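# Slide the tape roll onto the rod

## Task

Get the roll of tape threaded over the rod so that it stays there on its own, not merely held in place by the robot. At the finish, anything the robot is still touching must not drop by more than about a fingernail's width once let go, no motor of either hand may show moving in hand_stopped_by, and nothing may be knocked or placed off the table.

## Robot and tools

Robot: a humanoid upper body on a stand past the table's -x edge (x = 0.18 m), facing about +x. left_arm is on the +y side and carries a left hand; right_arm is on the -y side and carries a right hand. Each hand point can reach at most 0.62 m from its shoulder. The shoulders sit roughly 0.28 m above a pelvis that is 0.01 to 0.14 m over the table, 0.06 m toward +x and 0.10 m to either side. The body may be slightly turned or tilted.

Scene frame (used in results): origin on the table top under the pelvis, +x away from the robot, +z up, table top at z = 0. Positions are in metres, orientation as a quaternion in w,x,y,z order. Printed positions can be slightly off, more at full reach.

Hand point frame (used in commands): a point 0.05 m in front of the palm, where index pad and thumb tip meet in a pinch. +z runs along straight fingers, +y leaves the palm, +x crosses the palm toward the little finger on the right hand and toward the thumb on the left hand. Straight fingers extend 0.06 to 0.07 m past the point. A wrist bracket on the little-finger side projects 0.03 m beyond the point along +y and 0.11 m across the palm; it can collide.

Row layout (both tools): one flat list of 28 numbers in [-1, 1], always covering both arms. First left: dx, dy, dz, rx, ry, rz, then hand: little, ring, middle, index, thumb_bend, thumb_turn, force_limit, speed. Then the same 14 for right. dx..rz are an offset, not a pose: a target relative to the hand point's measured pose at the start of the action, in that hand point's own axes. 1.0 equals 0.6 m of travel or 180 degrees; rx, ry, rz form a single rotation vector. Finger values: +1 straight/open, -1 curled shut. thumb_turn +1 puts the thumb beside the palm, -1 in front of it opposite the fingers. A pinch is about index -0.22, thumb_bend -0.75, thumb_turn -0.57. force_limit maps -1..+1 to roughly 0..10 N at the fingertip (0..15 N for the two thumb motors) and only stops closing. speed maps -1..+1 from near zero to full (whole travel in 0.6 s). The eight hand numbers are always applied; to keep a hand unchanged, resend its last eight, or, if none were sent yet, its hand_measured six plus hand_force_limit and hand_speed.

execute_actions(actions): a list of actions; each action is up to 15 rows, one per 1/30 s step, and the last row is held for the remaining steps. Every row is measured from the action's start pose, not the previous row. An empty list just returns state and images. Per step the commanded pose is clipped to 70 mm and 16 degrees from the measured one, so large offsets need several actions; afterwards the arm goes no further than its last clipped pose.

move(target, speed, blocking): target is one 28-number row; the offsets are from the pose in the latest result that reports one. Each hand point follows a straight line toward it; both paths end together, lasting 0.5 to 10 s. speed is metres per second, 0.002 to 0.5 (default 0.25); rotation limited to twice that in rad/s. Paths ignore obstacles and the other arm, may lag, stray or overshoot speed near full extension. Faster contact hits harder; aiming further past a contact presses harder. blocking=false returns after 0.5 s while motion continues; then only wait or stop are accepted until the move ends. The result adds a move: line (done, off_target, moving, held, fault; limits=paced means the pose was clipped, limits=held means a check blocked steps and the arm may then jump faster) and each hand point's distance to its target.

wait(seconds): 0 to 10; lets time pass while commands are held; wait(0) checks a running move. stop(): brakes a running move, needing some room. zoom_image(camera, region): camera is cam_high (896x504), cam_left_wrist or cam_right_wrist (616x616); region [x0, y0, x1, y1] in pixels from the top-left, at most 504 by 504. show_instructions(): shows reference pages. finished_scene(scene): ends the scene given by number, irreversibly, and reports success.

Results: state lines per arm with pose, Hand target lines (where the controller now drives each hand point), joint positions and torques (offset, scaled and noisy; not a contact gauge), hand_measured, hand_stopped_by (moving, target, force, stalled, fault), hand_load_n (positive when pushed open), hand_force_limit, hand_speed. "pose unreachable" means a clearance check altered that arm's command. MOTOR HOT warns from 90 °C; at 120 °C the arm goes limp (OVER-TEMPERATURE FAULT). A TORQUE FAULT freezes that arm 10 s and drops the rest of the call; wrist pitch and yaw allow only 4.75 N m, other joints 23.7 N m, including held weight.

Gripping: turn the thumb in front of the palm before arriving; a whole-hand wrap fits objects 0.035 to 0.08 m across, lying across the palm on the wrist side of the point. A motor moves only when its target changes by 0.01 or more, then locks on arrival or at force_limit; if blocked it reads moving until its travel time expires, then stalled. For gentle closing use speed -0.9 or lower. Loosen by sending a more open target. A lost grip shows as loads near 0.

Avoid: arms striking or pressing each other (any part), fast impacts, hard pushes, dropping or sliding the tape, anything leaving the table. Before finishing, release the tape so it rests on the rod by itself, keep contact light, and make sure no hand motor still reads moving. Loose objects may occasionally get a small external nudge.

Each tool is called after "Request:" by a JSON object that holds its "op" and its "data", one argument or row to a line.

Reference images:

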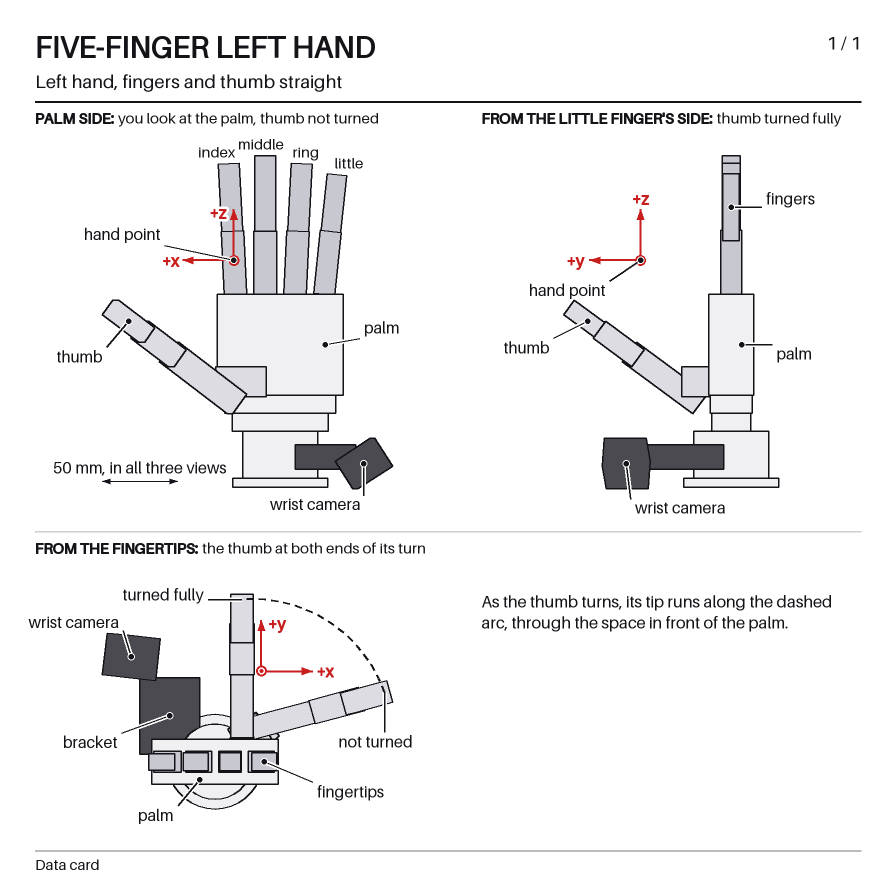

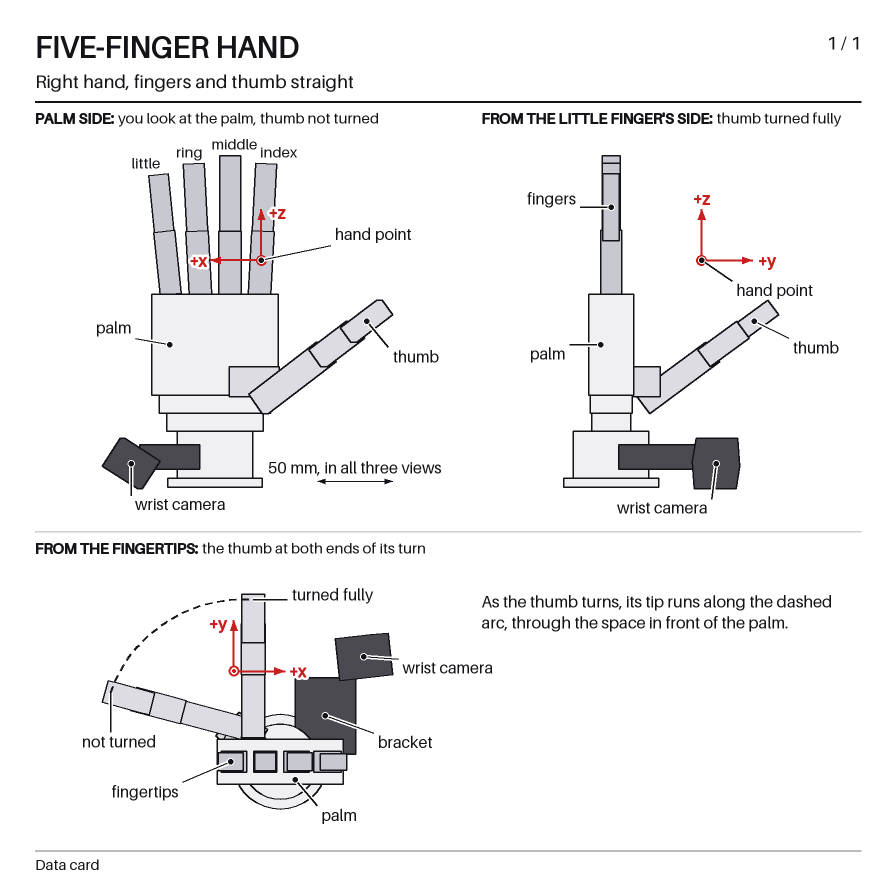

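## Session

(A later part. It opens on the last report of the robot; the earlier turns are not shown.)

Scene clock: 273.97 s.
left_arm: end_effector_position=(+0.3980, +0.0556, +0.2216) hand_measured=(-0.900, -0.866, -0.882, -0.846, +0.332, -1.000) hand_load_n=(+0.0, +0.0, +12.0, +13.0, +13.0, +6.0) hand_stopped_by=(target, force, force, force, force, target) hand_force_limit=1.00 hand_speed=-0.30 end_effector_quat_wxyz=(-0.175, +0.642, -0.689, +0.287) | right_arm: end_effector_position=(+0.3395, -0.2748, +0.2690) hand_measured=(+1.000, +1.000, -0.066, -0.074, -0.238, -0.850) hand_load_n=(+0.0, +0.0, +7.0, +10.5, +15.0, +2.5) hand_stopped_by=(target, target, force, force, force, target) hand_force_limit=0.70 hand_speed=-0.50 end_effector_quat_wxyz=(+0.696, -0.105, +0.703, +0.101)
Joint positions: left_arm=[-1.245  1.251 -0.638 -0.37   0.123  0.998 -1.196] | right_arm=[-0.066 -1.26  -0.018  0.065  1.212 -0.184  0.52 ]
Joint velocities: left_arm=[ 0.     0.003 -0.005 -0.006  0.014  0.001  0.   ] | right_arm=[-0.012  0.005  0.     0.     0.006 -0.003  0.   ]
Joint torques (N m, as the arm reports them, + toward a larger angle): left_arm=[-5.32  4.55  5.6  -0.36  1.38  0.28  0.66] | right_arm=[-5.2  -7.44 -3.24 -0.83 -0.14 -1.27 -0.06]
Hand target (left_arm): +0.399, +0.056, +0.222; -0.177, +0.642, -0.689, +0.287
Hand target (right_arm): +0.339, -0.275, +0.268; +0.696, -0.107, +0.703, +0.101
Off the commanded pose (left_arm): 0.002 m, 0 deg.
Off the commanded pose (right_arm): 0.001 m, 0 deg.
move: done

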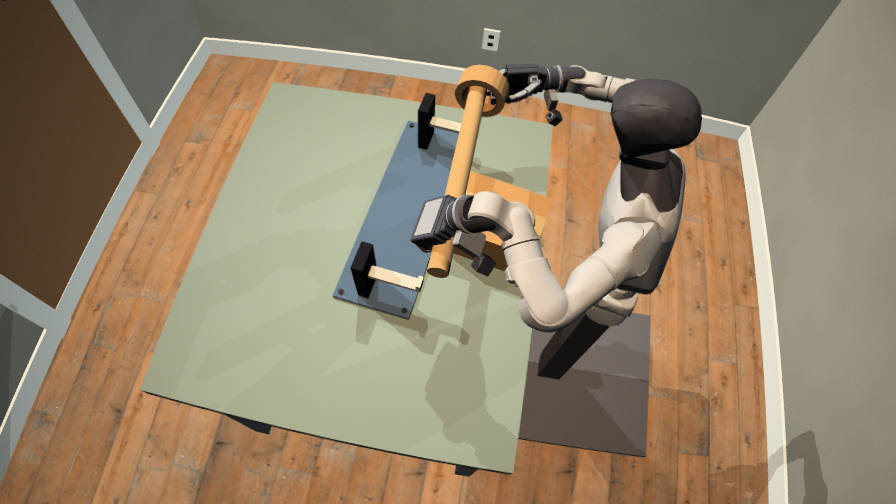

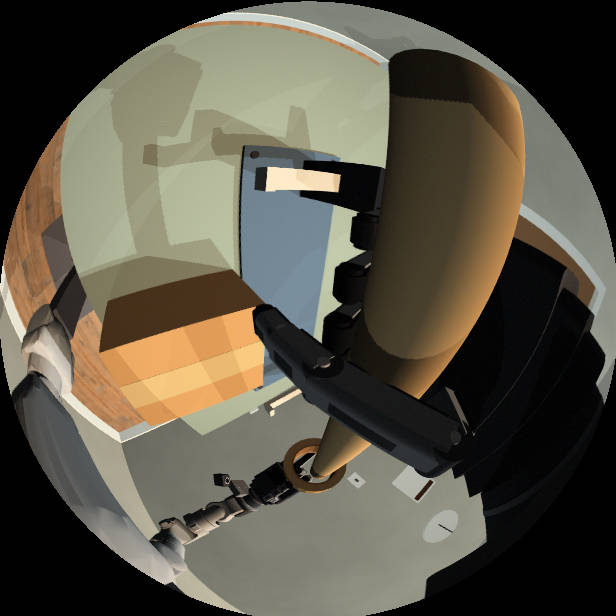

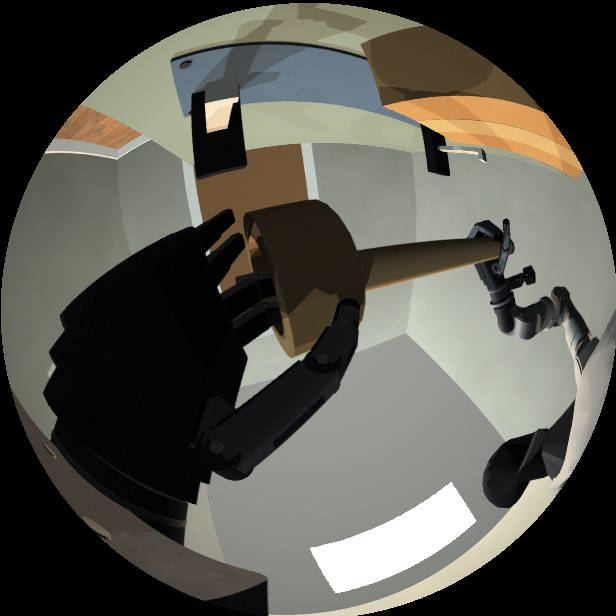

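Request:
{"op": "move", "data": {
  "target": [0.032,-0.005,0.008,0,0,0,-0.9,-0.9,-1,-1,-0.5,-1,1,-0.3, 0,0.096,0.028,0,0,0,1,1,-0.6,-0.6,-0.35,-0.85,0.7,-0.5],
  "speed": 0.05
}}

Request:
{"op": "zoom_image", "data": {
  "camera": "cam_left_wrist",
  "region": [250, 400, 380, 530]
}}

Request:
{"op": "zoom_image", "data": {
  "camera": "cam_high",
  "region": [420, 40, 560, 160]
}}

Scene clock: 284.77 s.
left_arm: end_effector_position=(+0.3997, +0.0352, +0.2218) hand_measured=(-0.900, -0.866, -0.882, -0.846, +0.332, -1.000) hand_load_n=(+0.0, +0.0, +12.0, +13.0, +13.0, +6.0) hand_stopped_by=(target, force, force, force, force, target) hand_force_limit=1.00 hand_speed=-0.30 end_effector_quat_wxyz=(-0.174, +0.639, -0.692, +0.287) | right_arm: end_effector_position=(+0.3383, -0.2158, +0.2673) hand_measured=(+1.000, +1.000, -0.066, -0.074, -0.238, -0.850) hand_load_n=(+0.0, +0.0, +7.0, +10.5, +15.0, +2.5) hand_stopped_by=(target, target, force, force, force, target) hand_force_limit=0.70 hand_speed=-0.50 end_effector_quat_wxyz=(+0.695, -0.106, +0.704, +0.099)
Joint positions: left_arm=[-1.354  1.177 -0.743 -0.356  0.144  1.076 -1.199] | right_arm=[ 0.01  -1.258  0.035 -0.27   1.135 -0.175  0.198]
Joint velocities: left_arm=[ 0.003 -0.003 -0.017  0.002 -0.008  0.     0.   ] | right_arm=[-0.006  0.003 -0.002 -0.003  0.011  0.    -0.003]
Joint torques (N m, as the arm reports them, + toward a larger angle): left_arm=[-5.77  3.74  5.99 -0.09  1.48  0.3   0.68] | right_arm=[-4.72 -5.78 -2.93 -1.1  -0.93 -1.13 -0.22]
Hand target (left_arm): +0.401, +0.036, +0.222; -0.175, +0.641, -0.690, +0.287
Hand target (right_arm): +0.338, -0.215, +0.266; +0.694, -0.106, +0.705, +0.099
Off the commanded pose (left_arm): 0.002 m, 0 deg.
Off the commanded pose (right_arm): 0.002 m, 0 deg.
move: done

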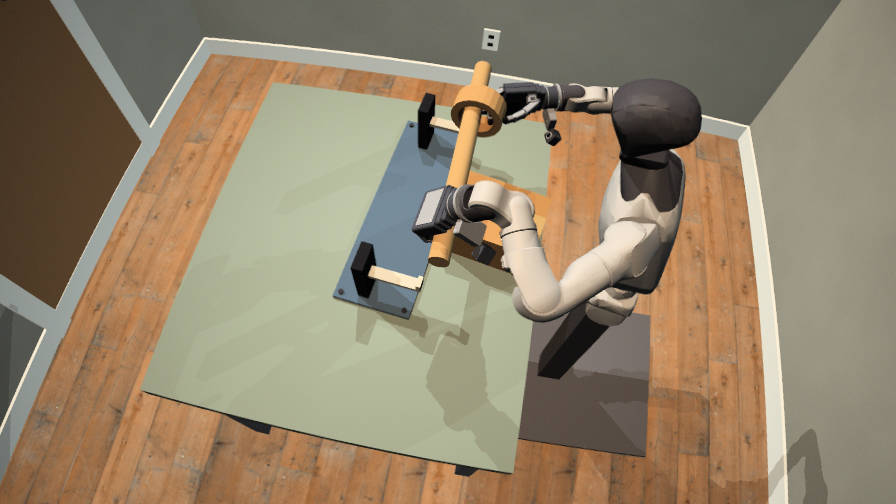

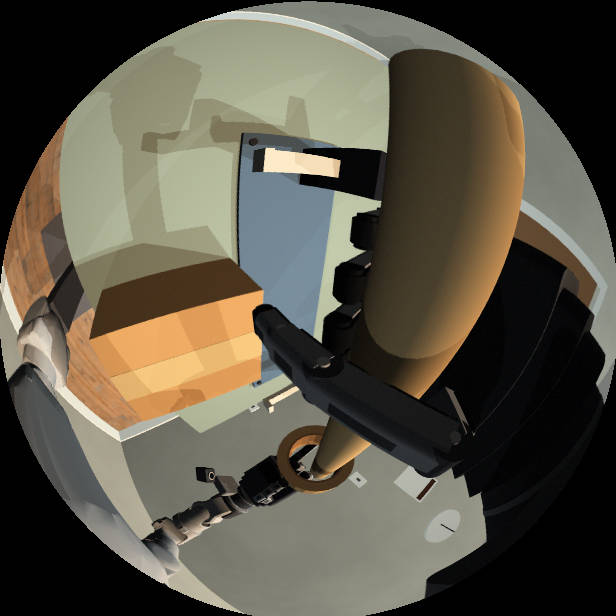

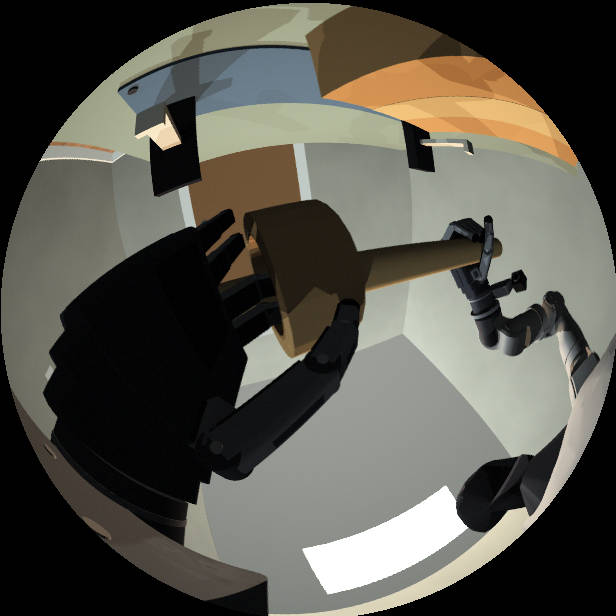

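Region (250, 400, 380, 530) of cam_left_wrist's 616x616 image, scaled by 3.877, with more detail than that image has.

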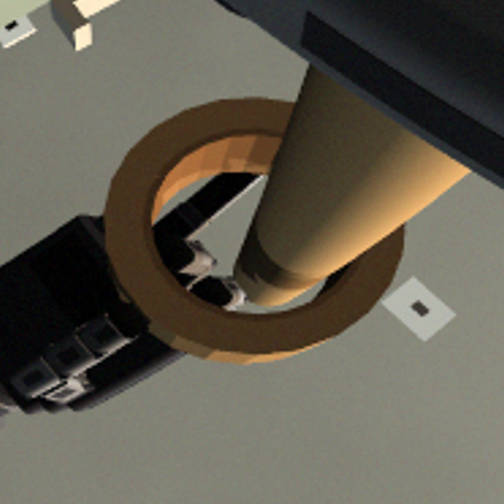

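Region (420, 40, 560, 160) of cam_high's 896x504 image, scaled by 3.600, with more detail than that image has; it fills the top 432 rows of this view, and the rest is white.

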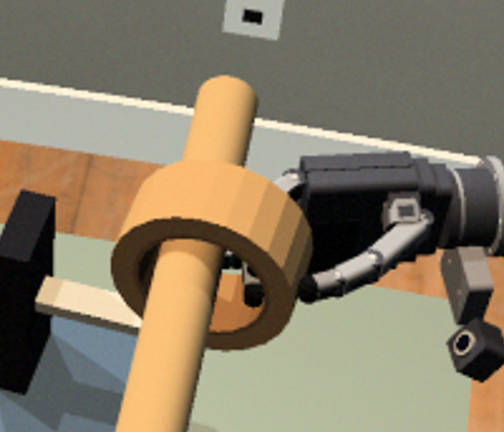

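Request:
{"op": "move", "data": {
  "target": [0,0,0,0,0,0,-0.9,-0.9,-1,-1,-0.5,-1,1,-0.3, 0.02,-0.002,0.008,0,0,0,1,1,-0.6,-0.6,-0.35,-0.85,0.7,-0.5],
  "speed": 0.03
}}

Request:
{"op": "zoom_image", "data": {
  "camera": "cam_left_wrist",
  "region": [250, 400, 380, 530]
}}

Scene clock: 297.77 s.
left_arm: end_effector_position=(+0.3976, +0.0363, +0.2179) hand_measured=(-0.900, -0.866, -0.882, -0.846, +0.332, -1.000) hand_load_n=(+0.0, +0.0, +13.0, +15.5, +11.0, +7.5) hand_stopped_by=(target, force, force, force, force, target) hand_force_limit=1.00 hand_speed=-0.30 end_effector_quat_wxyz=(-0.171, +0.640, -0.695, +0.280) | right_arm: end_effector_position=(+0.3433, -0.2154, +0.2544) hand_measured=(+1.000, +1.000, -0.066, -0.074, -0.238, -0.850) hand_load_n=(+0.0, +0.0, +8.5, +10.0, +14.5, +1.5) hand_stopped_by=(target, target, force, force, force, target) hand_force_limit=0.70 hand_speed=-0.50 end_effector_quat_wxyz=(+0.693, -0.104, +0.706, +0.101)
Joint positions: left_arm=[-1.348  1.177 -0.75  -0.357  0.144  1.072 -1.202] | right_arm=[-0.05  -1.208  0.101 -0.214  1.092 -0.182  0.213]
Joint velocities: left_arm=[ 0.009 -0.009  0.003  0.    -0.011  0.     0.   ] | right_arm=[-0.002 -0.014 -0.005 -0.003 -0.021  0.     0.   ]
Joint torques (N m, as the arm reports them, + toward a larger angle): left_arm=[-5.98  3.93  6.74 -0.23  1.31  0.32  0.81] | right_arm=[-4.15 -5.61 -2.81 -0.54 -0.31 -0.95 -0.06]
Hand target (left_arm): +0.400, +0.035, +0.222; -0.174, +0.639, -0.692, +0.287
Hand target (right_arm): +0.343, -0.215, +0.255; +0.695, -0.106, +0.704, +0.100
Off the commanded pose (left_arm): 0.005 m, 1 deg.
Off the commanded pose (right_arm): 0.001 m, 0 deg.
move: off_target (left_arm)

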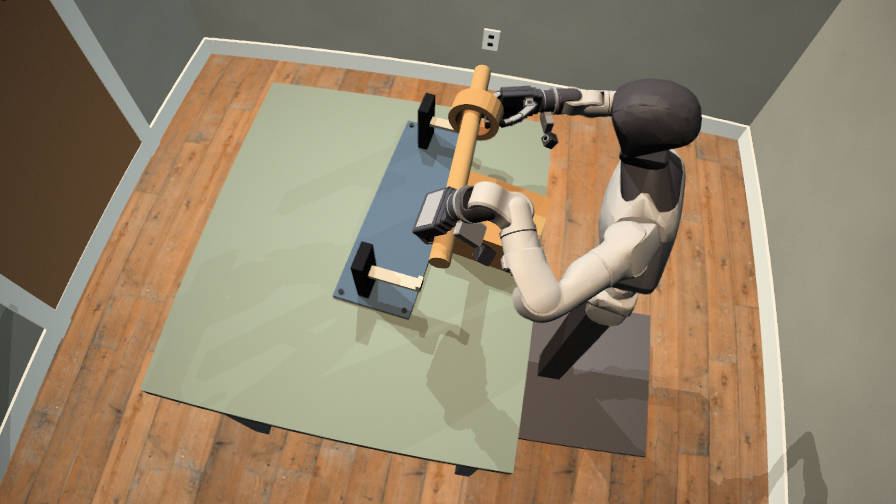

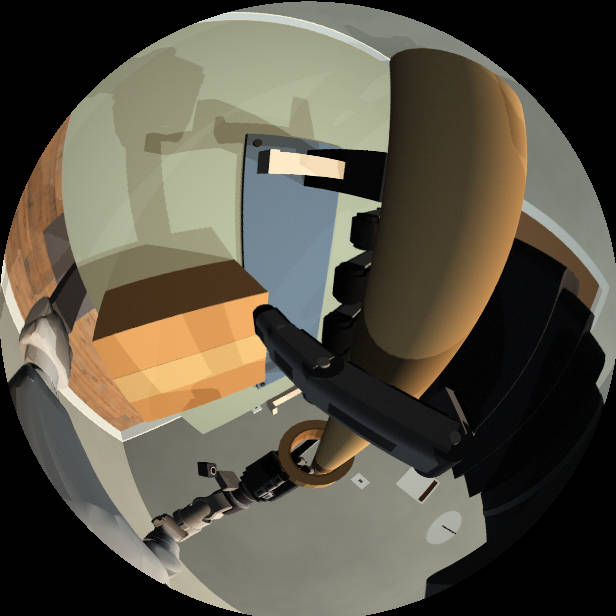

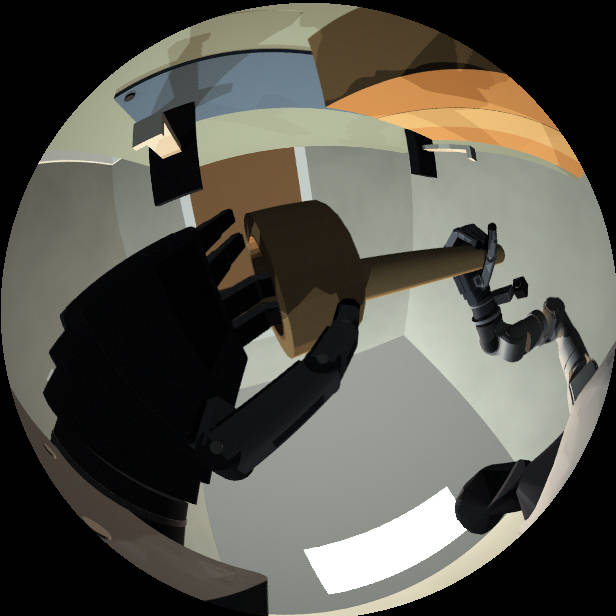

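Region (250, 400, 380, 530) of cam_left_wrist's 616x616 image, scaled by 3.877, with more detail than that image has.

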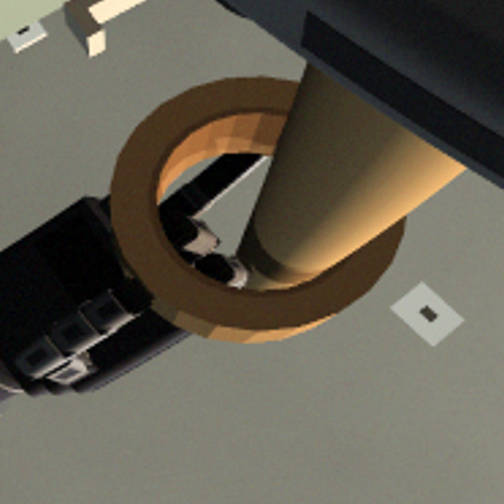

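Request:
{"op": "move", "data": {
  "target": [0.002,-0.007,-0.003,0,0.004,-0.003,-0.9,-0.9,-1,-1,-0.5,-1,1,-0.3, 0,0,0,0,0,0,1,1,0.03,-0.03,0.5,-0.85,0.7,-0.4],
  "speed": 0.03
}}

Request:
{"op": "zoom_image", "data": {
  "camera": "cam_left_wrist",
  "region": [250, 400, 380, 530]
}}

Scene clock: 307.27 s.
left_arm: end_effector_position=(+0.3970, +0.0377, +0.2165) hand_measured=(-0.900, -0.866, -0.882, -0.846, +0.332, -1.000) hand_load_n=(+0.0, +0.0, +13.5, +16.0, +11.0, +8.0) hand_stopped_by=(target, force, force, force, force, target) hand_force_limit=1.00 hand_speed=-0.30 end_effector_quat_wxyz=(-0.166, +0.640, -0.697, +0.275) | right_arm: end_effector_position=(+0.3433, -0.2159, +0.2530) hand_measured=(+1.000, +1.000, +0.030, -0.030, +0.500, -0.850) hand_load_n=(+0.0, +0.0, +0.0, +0.5, +0.0, +0.0) hand_stopped_by=(target, target, target, target, target, target) hand_force_limit=0.70 hand_speed=-0.40 end_effector_quat_wxyz=(+0.692, -0.104, +0.708, +0.100)
Joint positions: left_arm=[-1.343  1.176 -0.744 -0.337  0.142  1.05  -1.214] | right_arm=[-0.049 -1.208  0.102 -0.212  1.092 -0.18   0.213]
Joint velocities: left_arm=[ 0.009 -0.015  0.015  0.009 -0.006  0.     0.   ] | right_arm=[ 0.005  0.002 -0.005  0.     0.     0.     0.   ]
Joint torques (N m, as the arm reports them, + toward a larger angle): left_arm=[-5.91  3.57  7.64 -0.24  0.94  0.24  0.77] | right_arm=[-4.39 -6.55 -2.27 -1.11 -0.8  -0.85 -0.13]
Hand target (left_arm): +0.400, +0.035, +0.222; -0.166, +0.641, -0.693, +0.285
Hand target (right_arm): +0.343, -0.215, +0.254; +0.693, -0.104, +0.706, +0.101
Off the commanded pose (left_arm): 0.007 m, 1 deg.
Off the commanded pose (right_arm): 0.002 m, 0 deg.
move: off_target (left_arm)

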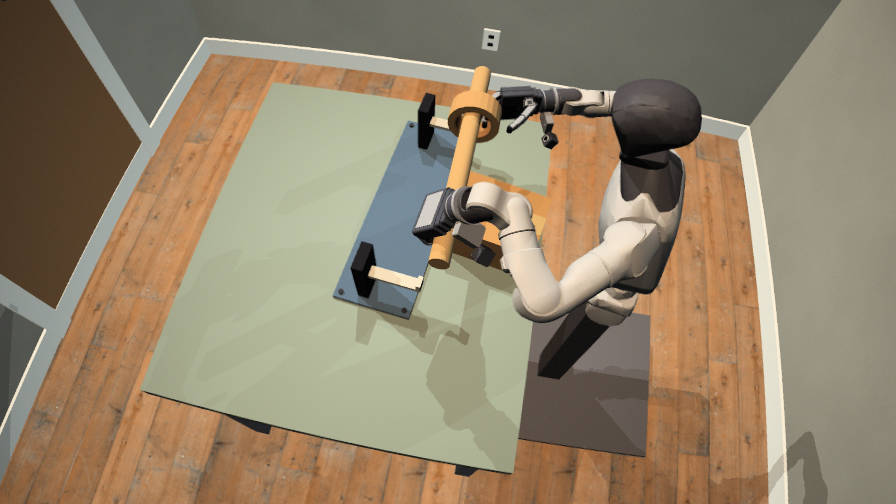

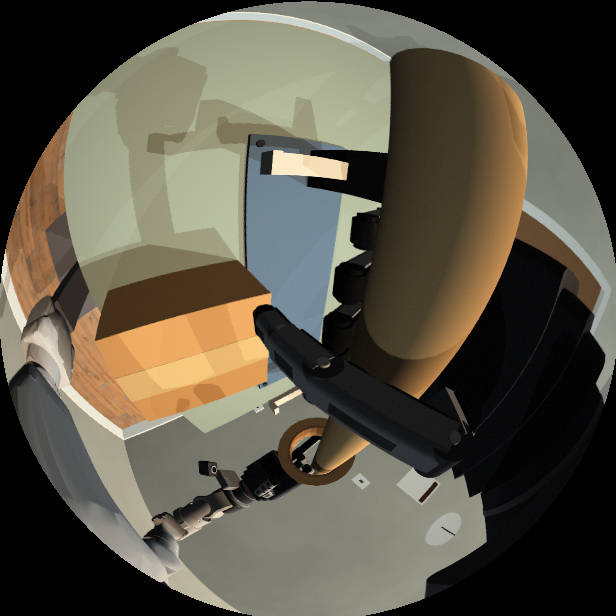

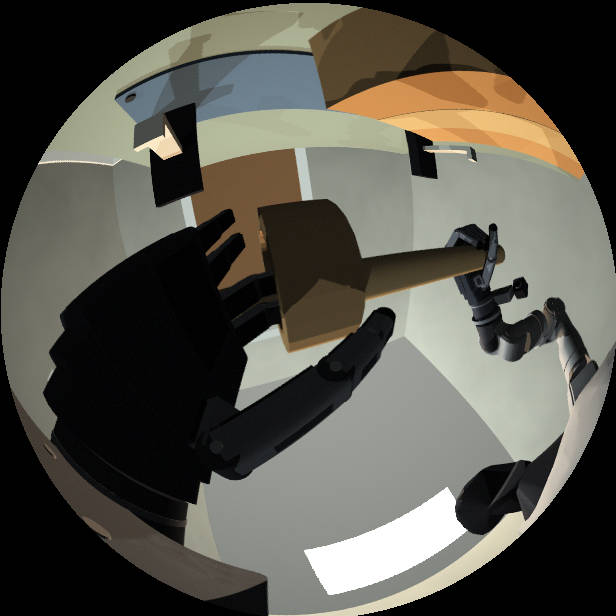

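Region (250, 400, 380, 530) of cam_left_wrist's 616x616 image, scaled by 3.877, with more detail than that image has.

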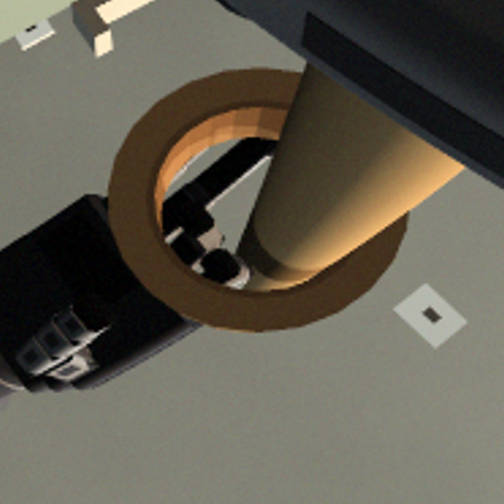

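Request:
{"op": "move", "data": {
  "target": [0.005,-0.01,-0.003,0,0.005,-0.004,-0.9,-0.9,-1,-1,-0.5,-1,1,-0.3, 0.022,-0.08,-0.022,0,0,0,1,1,0.03,-0.03,0.5,-0.85,0.7,-0.4],
  "speed": 0.05
}}

Scene clock: 314.83 s.
left_arm: end_effector_position=(+0.3975, +0.0378, +0.2152) hand_measured=(-0.900, -0.866, -0.882, -0.846, +0.332, -1.000) hand_load_n=(+0.0, +0.0, +13.5, +17.0, +10.0, +8.5) hand_stopped_by=(target, force, force, force, force, target) hand_force_limit=1.00 hand_speed=-0.30 end_effector_quat_wxyz=(-0.158, +0.644, -0.699, +0.270) | right_arm: end_effector_position=(+0.3452, -0.2651, +0.2408) hand_measured=(+1.000, +1.000, +0.030, -0.030, +0.500, -0.850) hand_load_n=(+0.0, +0.0, +0.0, +0.0, +0.0, +0.0) hand_stopped_by=(target, target, target, target, target, target) hand_force_limit=0.70 hand_speed=-0.40 end_effector_quat_wxyz=(+0.691, -0.104, +0.708, +0.101)
Joint positions: left_arm=[-1.342  1.166 -0.739 -0.305  0.142  1.028 -1.229] | right_arm=[-0.132 -1.17   0.087  0.113  1.12  -0.228  0.499]
Joint velocities: left_arm=[ 0.011  0.     0.002  0.009 -0.002  0.     0.   ] | right_arm=[-0.005 -0.002 -0.002  0.002  0.     0.     0.002]
Joint torques (N m, as the arm reports them, + toward a larger angle): left_arm=[-6.42  3.85  7.47 -0.03  1.03  0.22  0.72] | right_arm=[-4.52 -6.63 -2.92 -0.92  0.23 -0.77  0.03]
Hand target (left_arm): +0.400, +0.035, +0.222; -0.158, +0.643, -0.695, +0.281
Hand target (right_arm): +0.345, -0.265, +0.242; +0.694, -0.103, +0.706, +0.102
Off the commanded pose (left_arm): 0.008 m, 1 deg.
Off the commanded pose (right_arm): 0.001 m, 0 deg.
move: off_target (left_arm)

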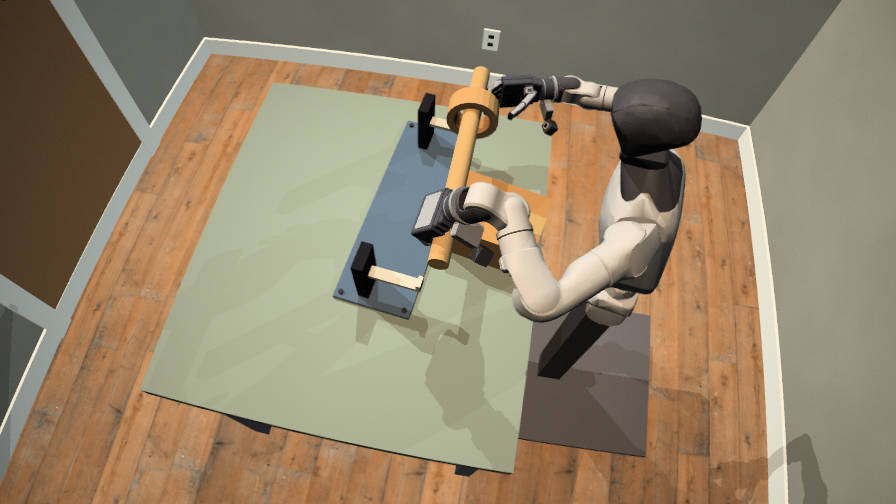

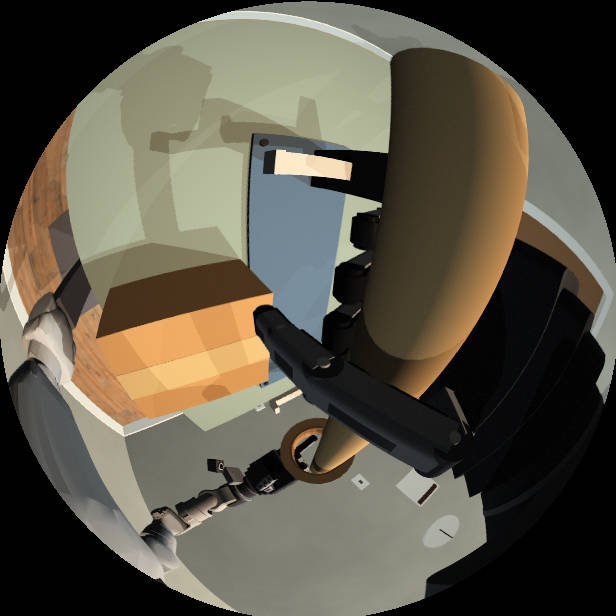

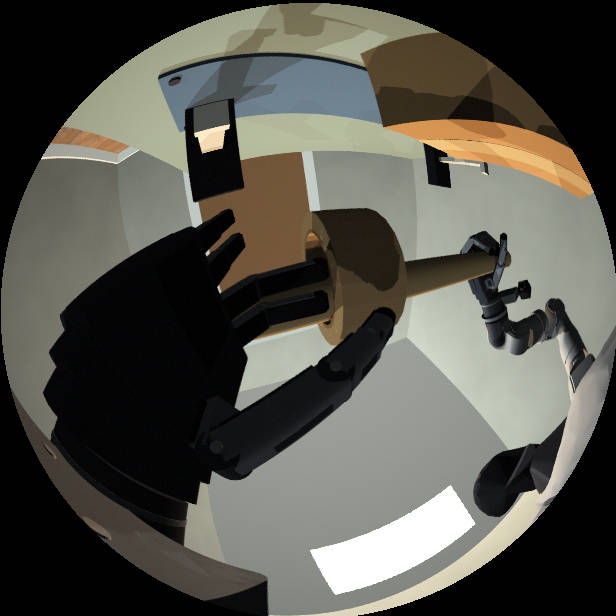

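Request:
{"op": "move", "data": {
  "target": [-0.015,-0.075,0.134,0.003,0.017,0.015,-0.9,-0.9,-1,-1,-0.5,-1,1,-0.3, 0,-0.02,-0.14,0,0,0,1,1,0.03,-0.03,0.5,-0.85,0.7,-0.4],
  "speed": 0.07
}}

Scene clock: 327.17 s.
left_arm: end_effector_position=(+0.4786, +0.0369, +0.1687) hand_measured=(-0.900, -0.866, -0.882, -0.846, +0.332, -1.000) hand_load_n=(+0.0, +0.0, +13.5, +17.0, +10.0, +8.5) hand_stopped_by=(target, force, force, force, force, target) hand_force_limit=1.00 hand_speed=-0.30 end_effector_quat_wxyz=(-0.153, +0.620, -0.720, +0.271) | right_arm: end_effector_position=(+0.2680, -0.3048, +0.2434) hand_measured=(+1.000, +1.000, +0.030, -0.030, +0.500, -0.850) hand_load_n=(+0.0, +0.0, +0.0, +0.0, +0.0, +0.0) hand_stopped_by=(target, target, target, target, target, target) hand_force_limit=0.70 hand_speed=-0.40 end_effector_quat_wxyz=(+0.693, -0.102, +0.707, +0.096)
Joint positions: left_arm=[-1.416  0.853 -0.806  0.541  0.207  0.391 -1.057] | right_arm=[ 0.334 -1.199 -0.221  0.134  1.26  -0.398  0.763]
Joint velocities: left_arm=[-0.011 -0.002  0.005 -0.003  0.003 -0.013  0.   ] | right_arm=[0.011 0.002 0.    0.    0.    0.    0.001]
Joint torques (N m, as the arm reports them, + toward a larger angle): left_arm=[-8.61  4.63  6.51 -1.13 -0.65 -0.03  0.77] | right_arm=[-2.2  -6.41 -2.8  -0.6   0.05 -0.72 -0.01]
Hand target (left_arm): +0.481, +0.031, +0.176; +0.151, -0.617, +0.718, -0.284
Hand target (right_arm): +0.268, -0.306, +0.244; +0.695, -0.099, +0.706, +0.096
Off the commanded pose (left_arm): 0.009 m, 2 deg.
Off the commanded pose (right_arm): 0.004 m, 1 deg.
move: off_target (left_arm, right_arm)

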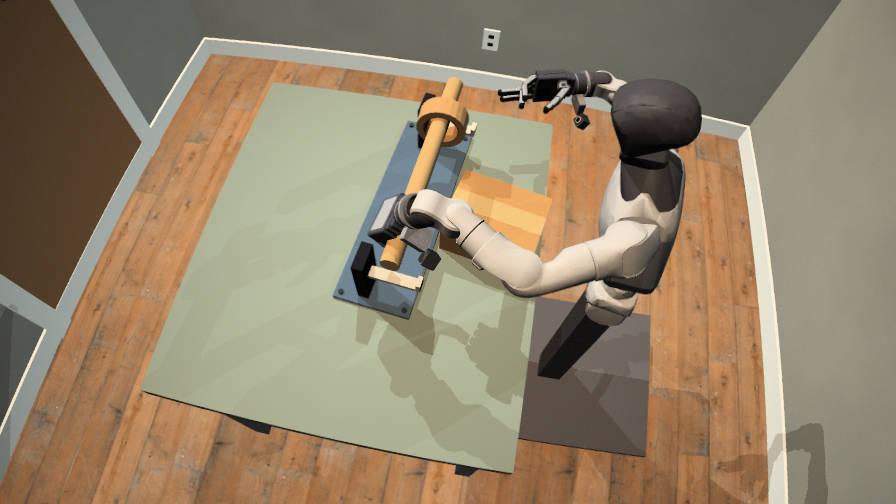

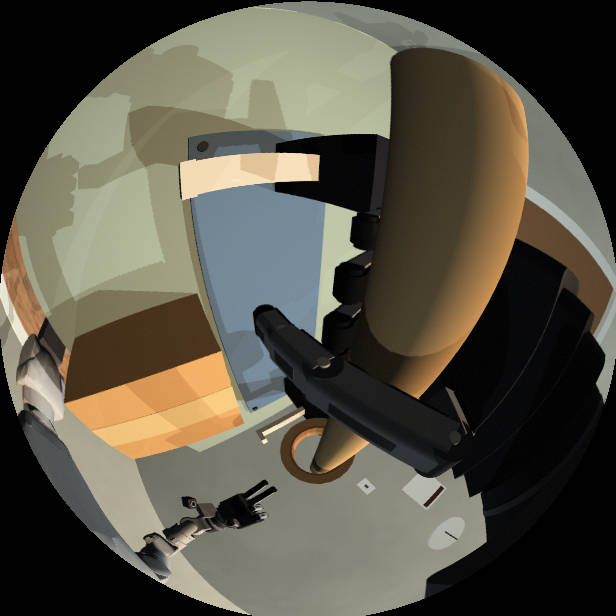

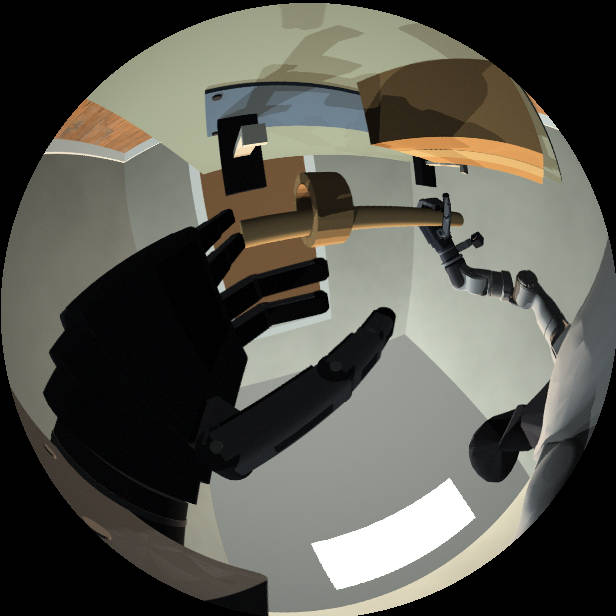

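Request:
{"op": "move", "data": {
  "target": [0.007,0.064,0.095,0.005,0.0045,-0.003,-0.9,-0.9,-1,-1,-0.5,-1,1,-0.3, 0.05,0,0,0,0,0,1,1,0.03,-0.03,0.5,-0.85,0.7,-0.4],
  "speed": 0.06
}}

Request:
{"op": "zoom_image", "data": {
  "camera": "cam_high",
  "region": [320, 70, 520, 320]
}}

Scene clock: 338.93 s.
left_arm: end_effector_position=(+0.4752, +0.0304, +0.0935) hand_measured=(-0.900, -0.866, -0.882, -0.846, +0.332, -1.000) hand_load_n=(+0.0, +0.0, +13.5, +17.0, +10.0, +8.5) hand_stopped_by=(target, force, force, force, force, target) hand_force_limit=1.00 hand_speed=-0.30 end_effector_quat_wxyz=(-0.154, +0.622, -0.720, +0.267) | right_arm: end_effector_position=(+0.2685, -0.3055, +0.2143) hand_measured=(+1.000, +1.000, +0.030, -0.030, +0.500, -0.850) hand_load_n=(+0.0, +0.0, +0.0, +0.0, +0.0, +0.0) hand_stopped_by=(target, target, target, target, target, target) hand_force_limit=0.70 hand_speed=-0.40 end_effector_quat_wxyz=(+0.694, -0.100, +0.706, +0.098)
Joint positions: left_arm=[-1.255  0.723 -0.817  0.627  0.247  0.35  -0.854] | right_arm=[ 0.198 -1.109 -0.095  0.275  1.192 -0.46   0.822]
Joint velocities: left_arm=[ 0.     0.018  0.    -0.011  0.017 -0.004  0.   ] | right_arm=[ 0.017  0.008  0.012  0.     0.002 -0.001  0.   ]
Joint torques (N m, as the arm reports them, + toward a larger angle): left_arm=[-8.14  4.39  6.61 -1.72 -0.49 -0.34  0.9 ] | right_arm=[-2.87 -7.03 -2.38 -0.48 -0.37 -0.72 -0.11]
Hand target (left_arm): +0.479, +0.024, +0.101; +0.152, -0.619, +0.717, -0.282
Hand target (right_arm): +0.268, -0.305, +0.213; +0.694, -0.102, +0.706, +0.098
Off the commanded pose (left_arm): 0.010 m, 2 deg.
Off the commanded pose (right_arm): 0.002 m, 0 deg.
move: off_target (left_arm)

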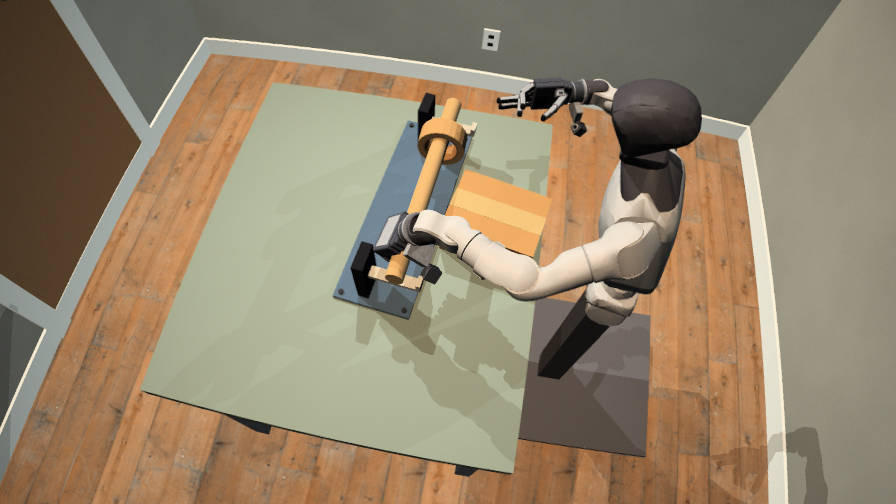

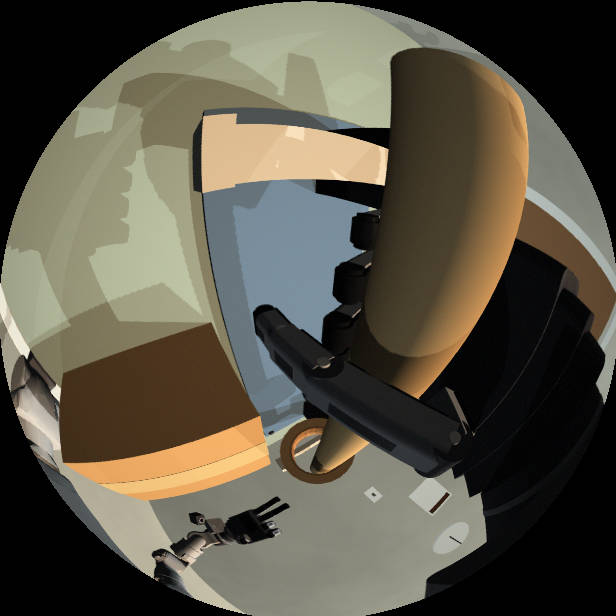

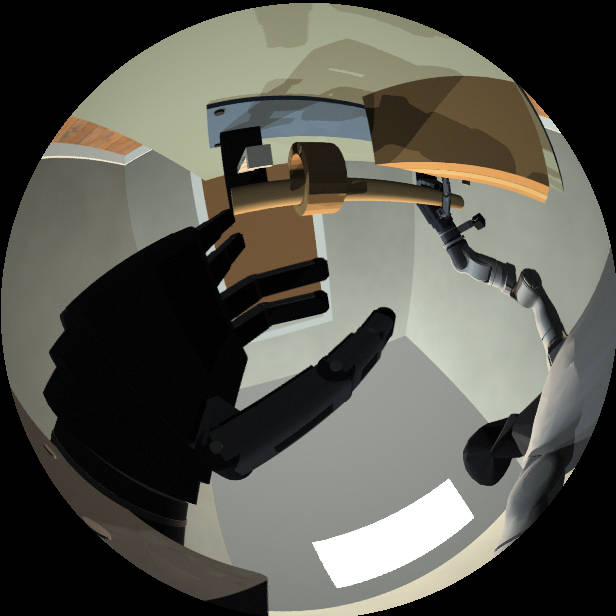

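Region (320, 70, 520, 320) of cam_high's 896x504 image, scaled by 2.016, with more detail than that image has; it fills the left 403 columns of this view, and the rest is white.

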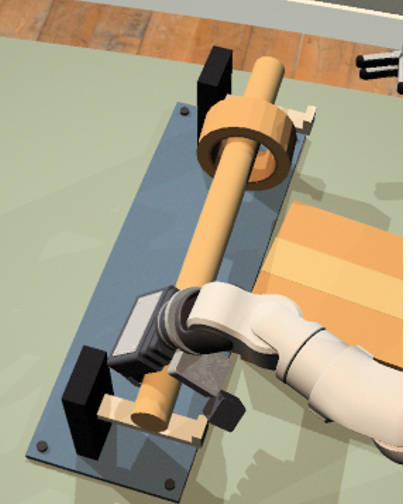

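Request:
{"op": "move", "data": {
  "target": [0,0.021,0.035,0.004,0.003,-0.002,-0.9,-0.9,-1,-1,-0.5,-1,1,-0.3, 0,0,0,0,0,0,1,1,0.03,-0.03,0.5,-0.85,0.7,-0.4],
  "speed": 0.025
}}

Request:
{"op": "zoom_image", "data": {
  "camera": "cam_high",
  "region": [320, 70, 520, 320]
}}

Scene clock: 348.53 s.
left_arm: end_effector_position=(+0.4753, +0.0306, +0.0665) hand_measured=(-0.900, -0.866, -0.882, -0.846, +0.332, -1.000) hand_load_n=(+0.0, +0.0, +13.5, +17.0, +10.0, +8.5) hand_stopped_by=(target, force, force, force, force, target) hand_force_limit=1.00 hand_speed=-0.30 end_effector_quat_wxyz=(-0.156, +0.622, -0.719, +0.268) | right_arm: end_effector_position=(+0.2685, -0.3055, +0.2143) hand_measured=(+1.000, +1.000, +0.030, -0.030, +0.500, -0.850) hand_load_n=(+0.0, +0.0, +0.0, +0.0, +0.0, +0.0) hand_stopped_by=(target, target, target, target, target, target) hand_force_limit=0.70 hand_speed=-0.40 end_effector_quat_wxyz=(+0.694, -0.100, +0.706, +0.098)
Joint positions: left_arm=[-1.216  0.662 -0.822  0.729  0.263  0.289 -0.77 ] | right_arm=[ 0.198 -1.109 -0.095  0.275  1.192 -0.46   0.822]
Joint velocities: left_arm=[-0.009 -0.015 -0.005  0.003  0.011 -0.003  0.   ] | right_arm=[-0.009  0.012 -0.002  0.     0.005  0.     0.   ]
Joint torques (N m, as the arm reports them, + toward a larger angle): left_arm=[-7.64  4.31  5.29 -1.74 -0.41 -0.3   0.81] | right_arm=[-2.38 -7.04 -1.86 -0.57 -0.11 -0.75 -0.17]
Hand target (left_arm): +0.477, +0.027, +0.069; +0.153, -0.621, +0.718, -0.275
Hand target (right_arm): +0.269, -0.306, +0.214; +0.694, -0.100, +0.706, +0.098
Off the commanded pose (left_arm): 0.004 m, 1 deg.
Off the commanded pose (right_arm): 0.000 m, 0 deg.
move: off_target (left_arm)

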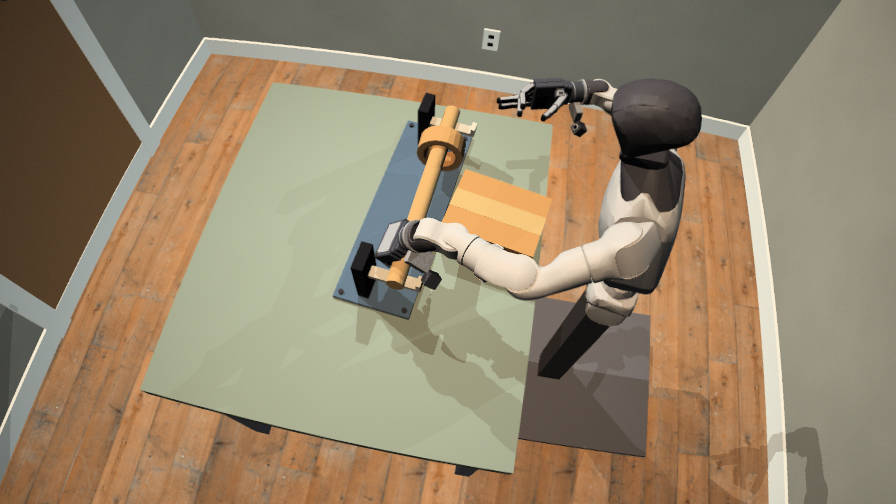

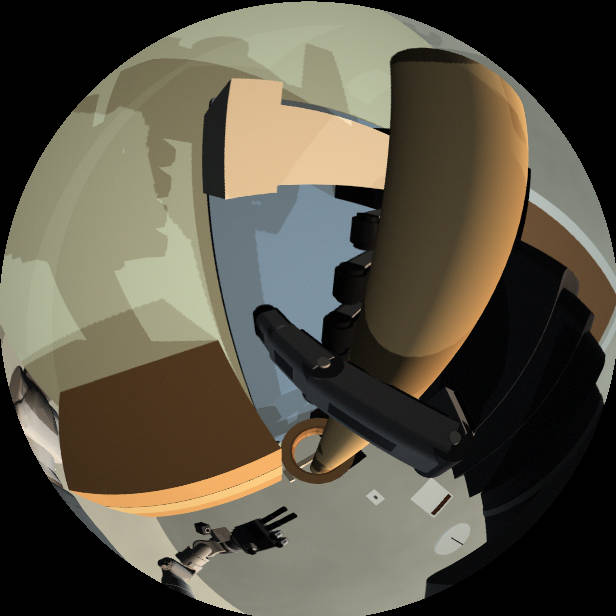

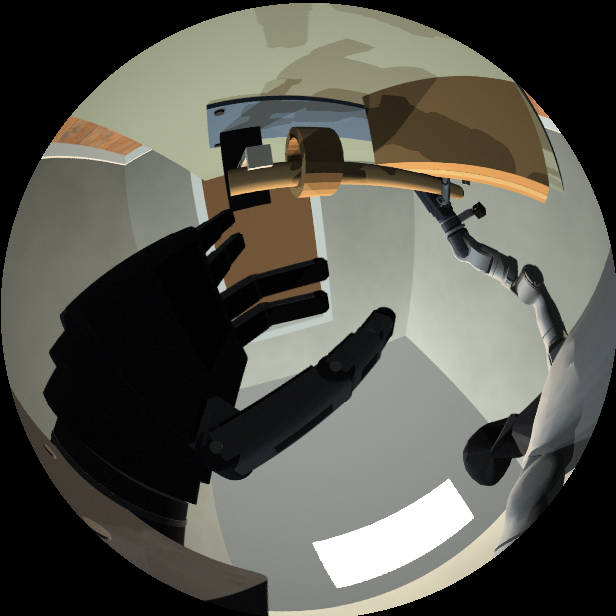

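Region (320, 70, 520, 320) of cam_high's 896x504 image, scaled by 2.016, with more detail than that image has; it fills the left 403 columns of this view, and the rest is white.

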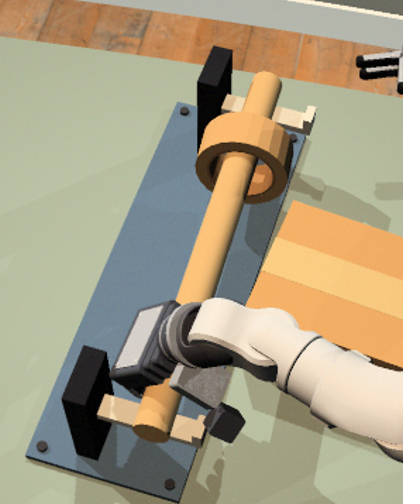

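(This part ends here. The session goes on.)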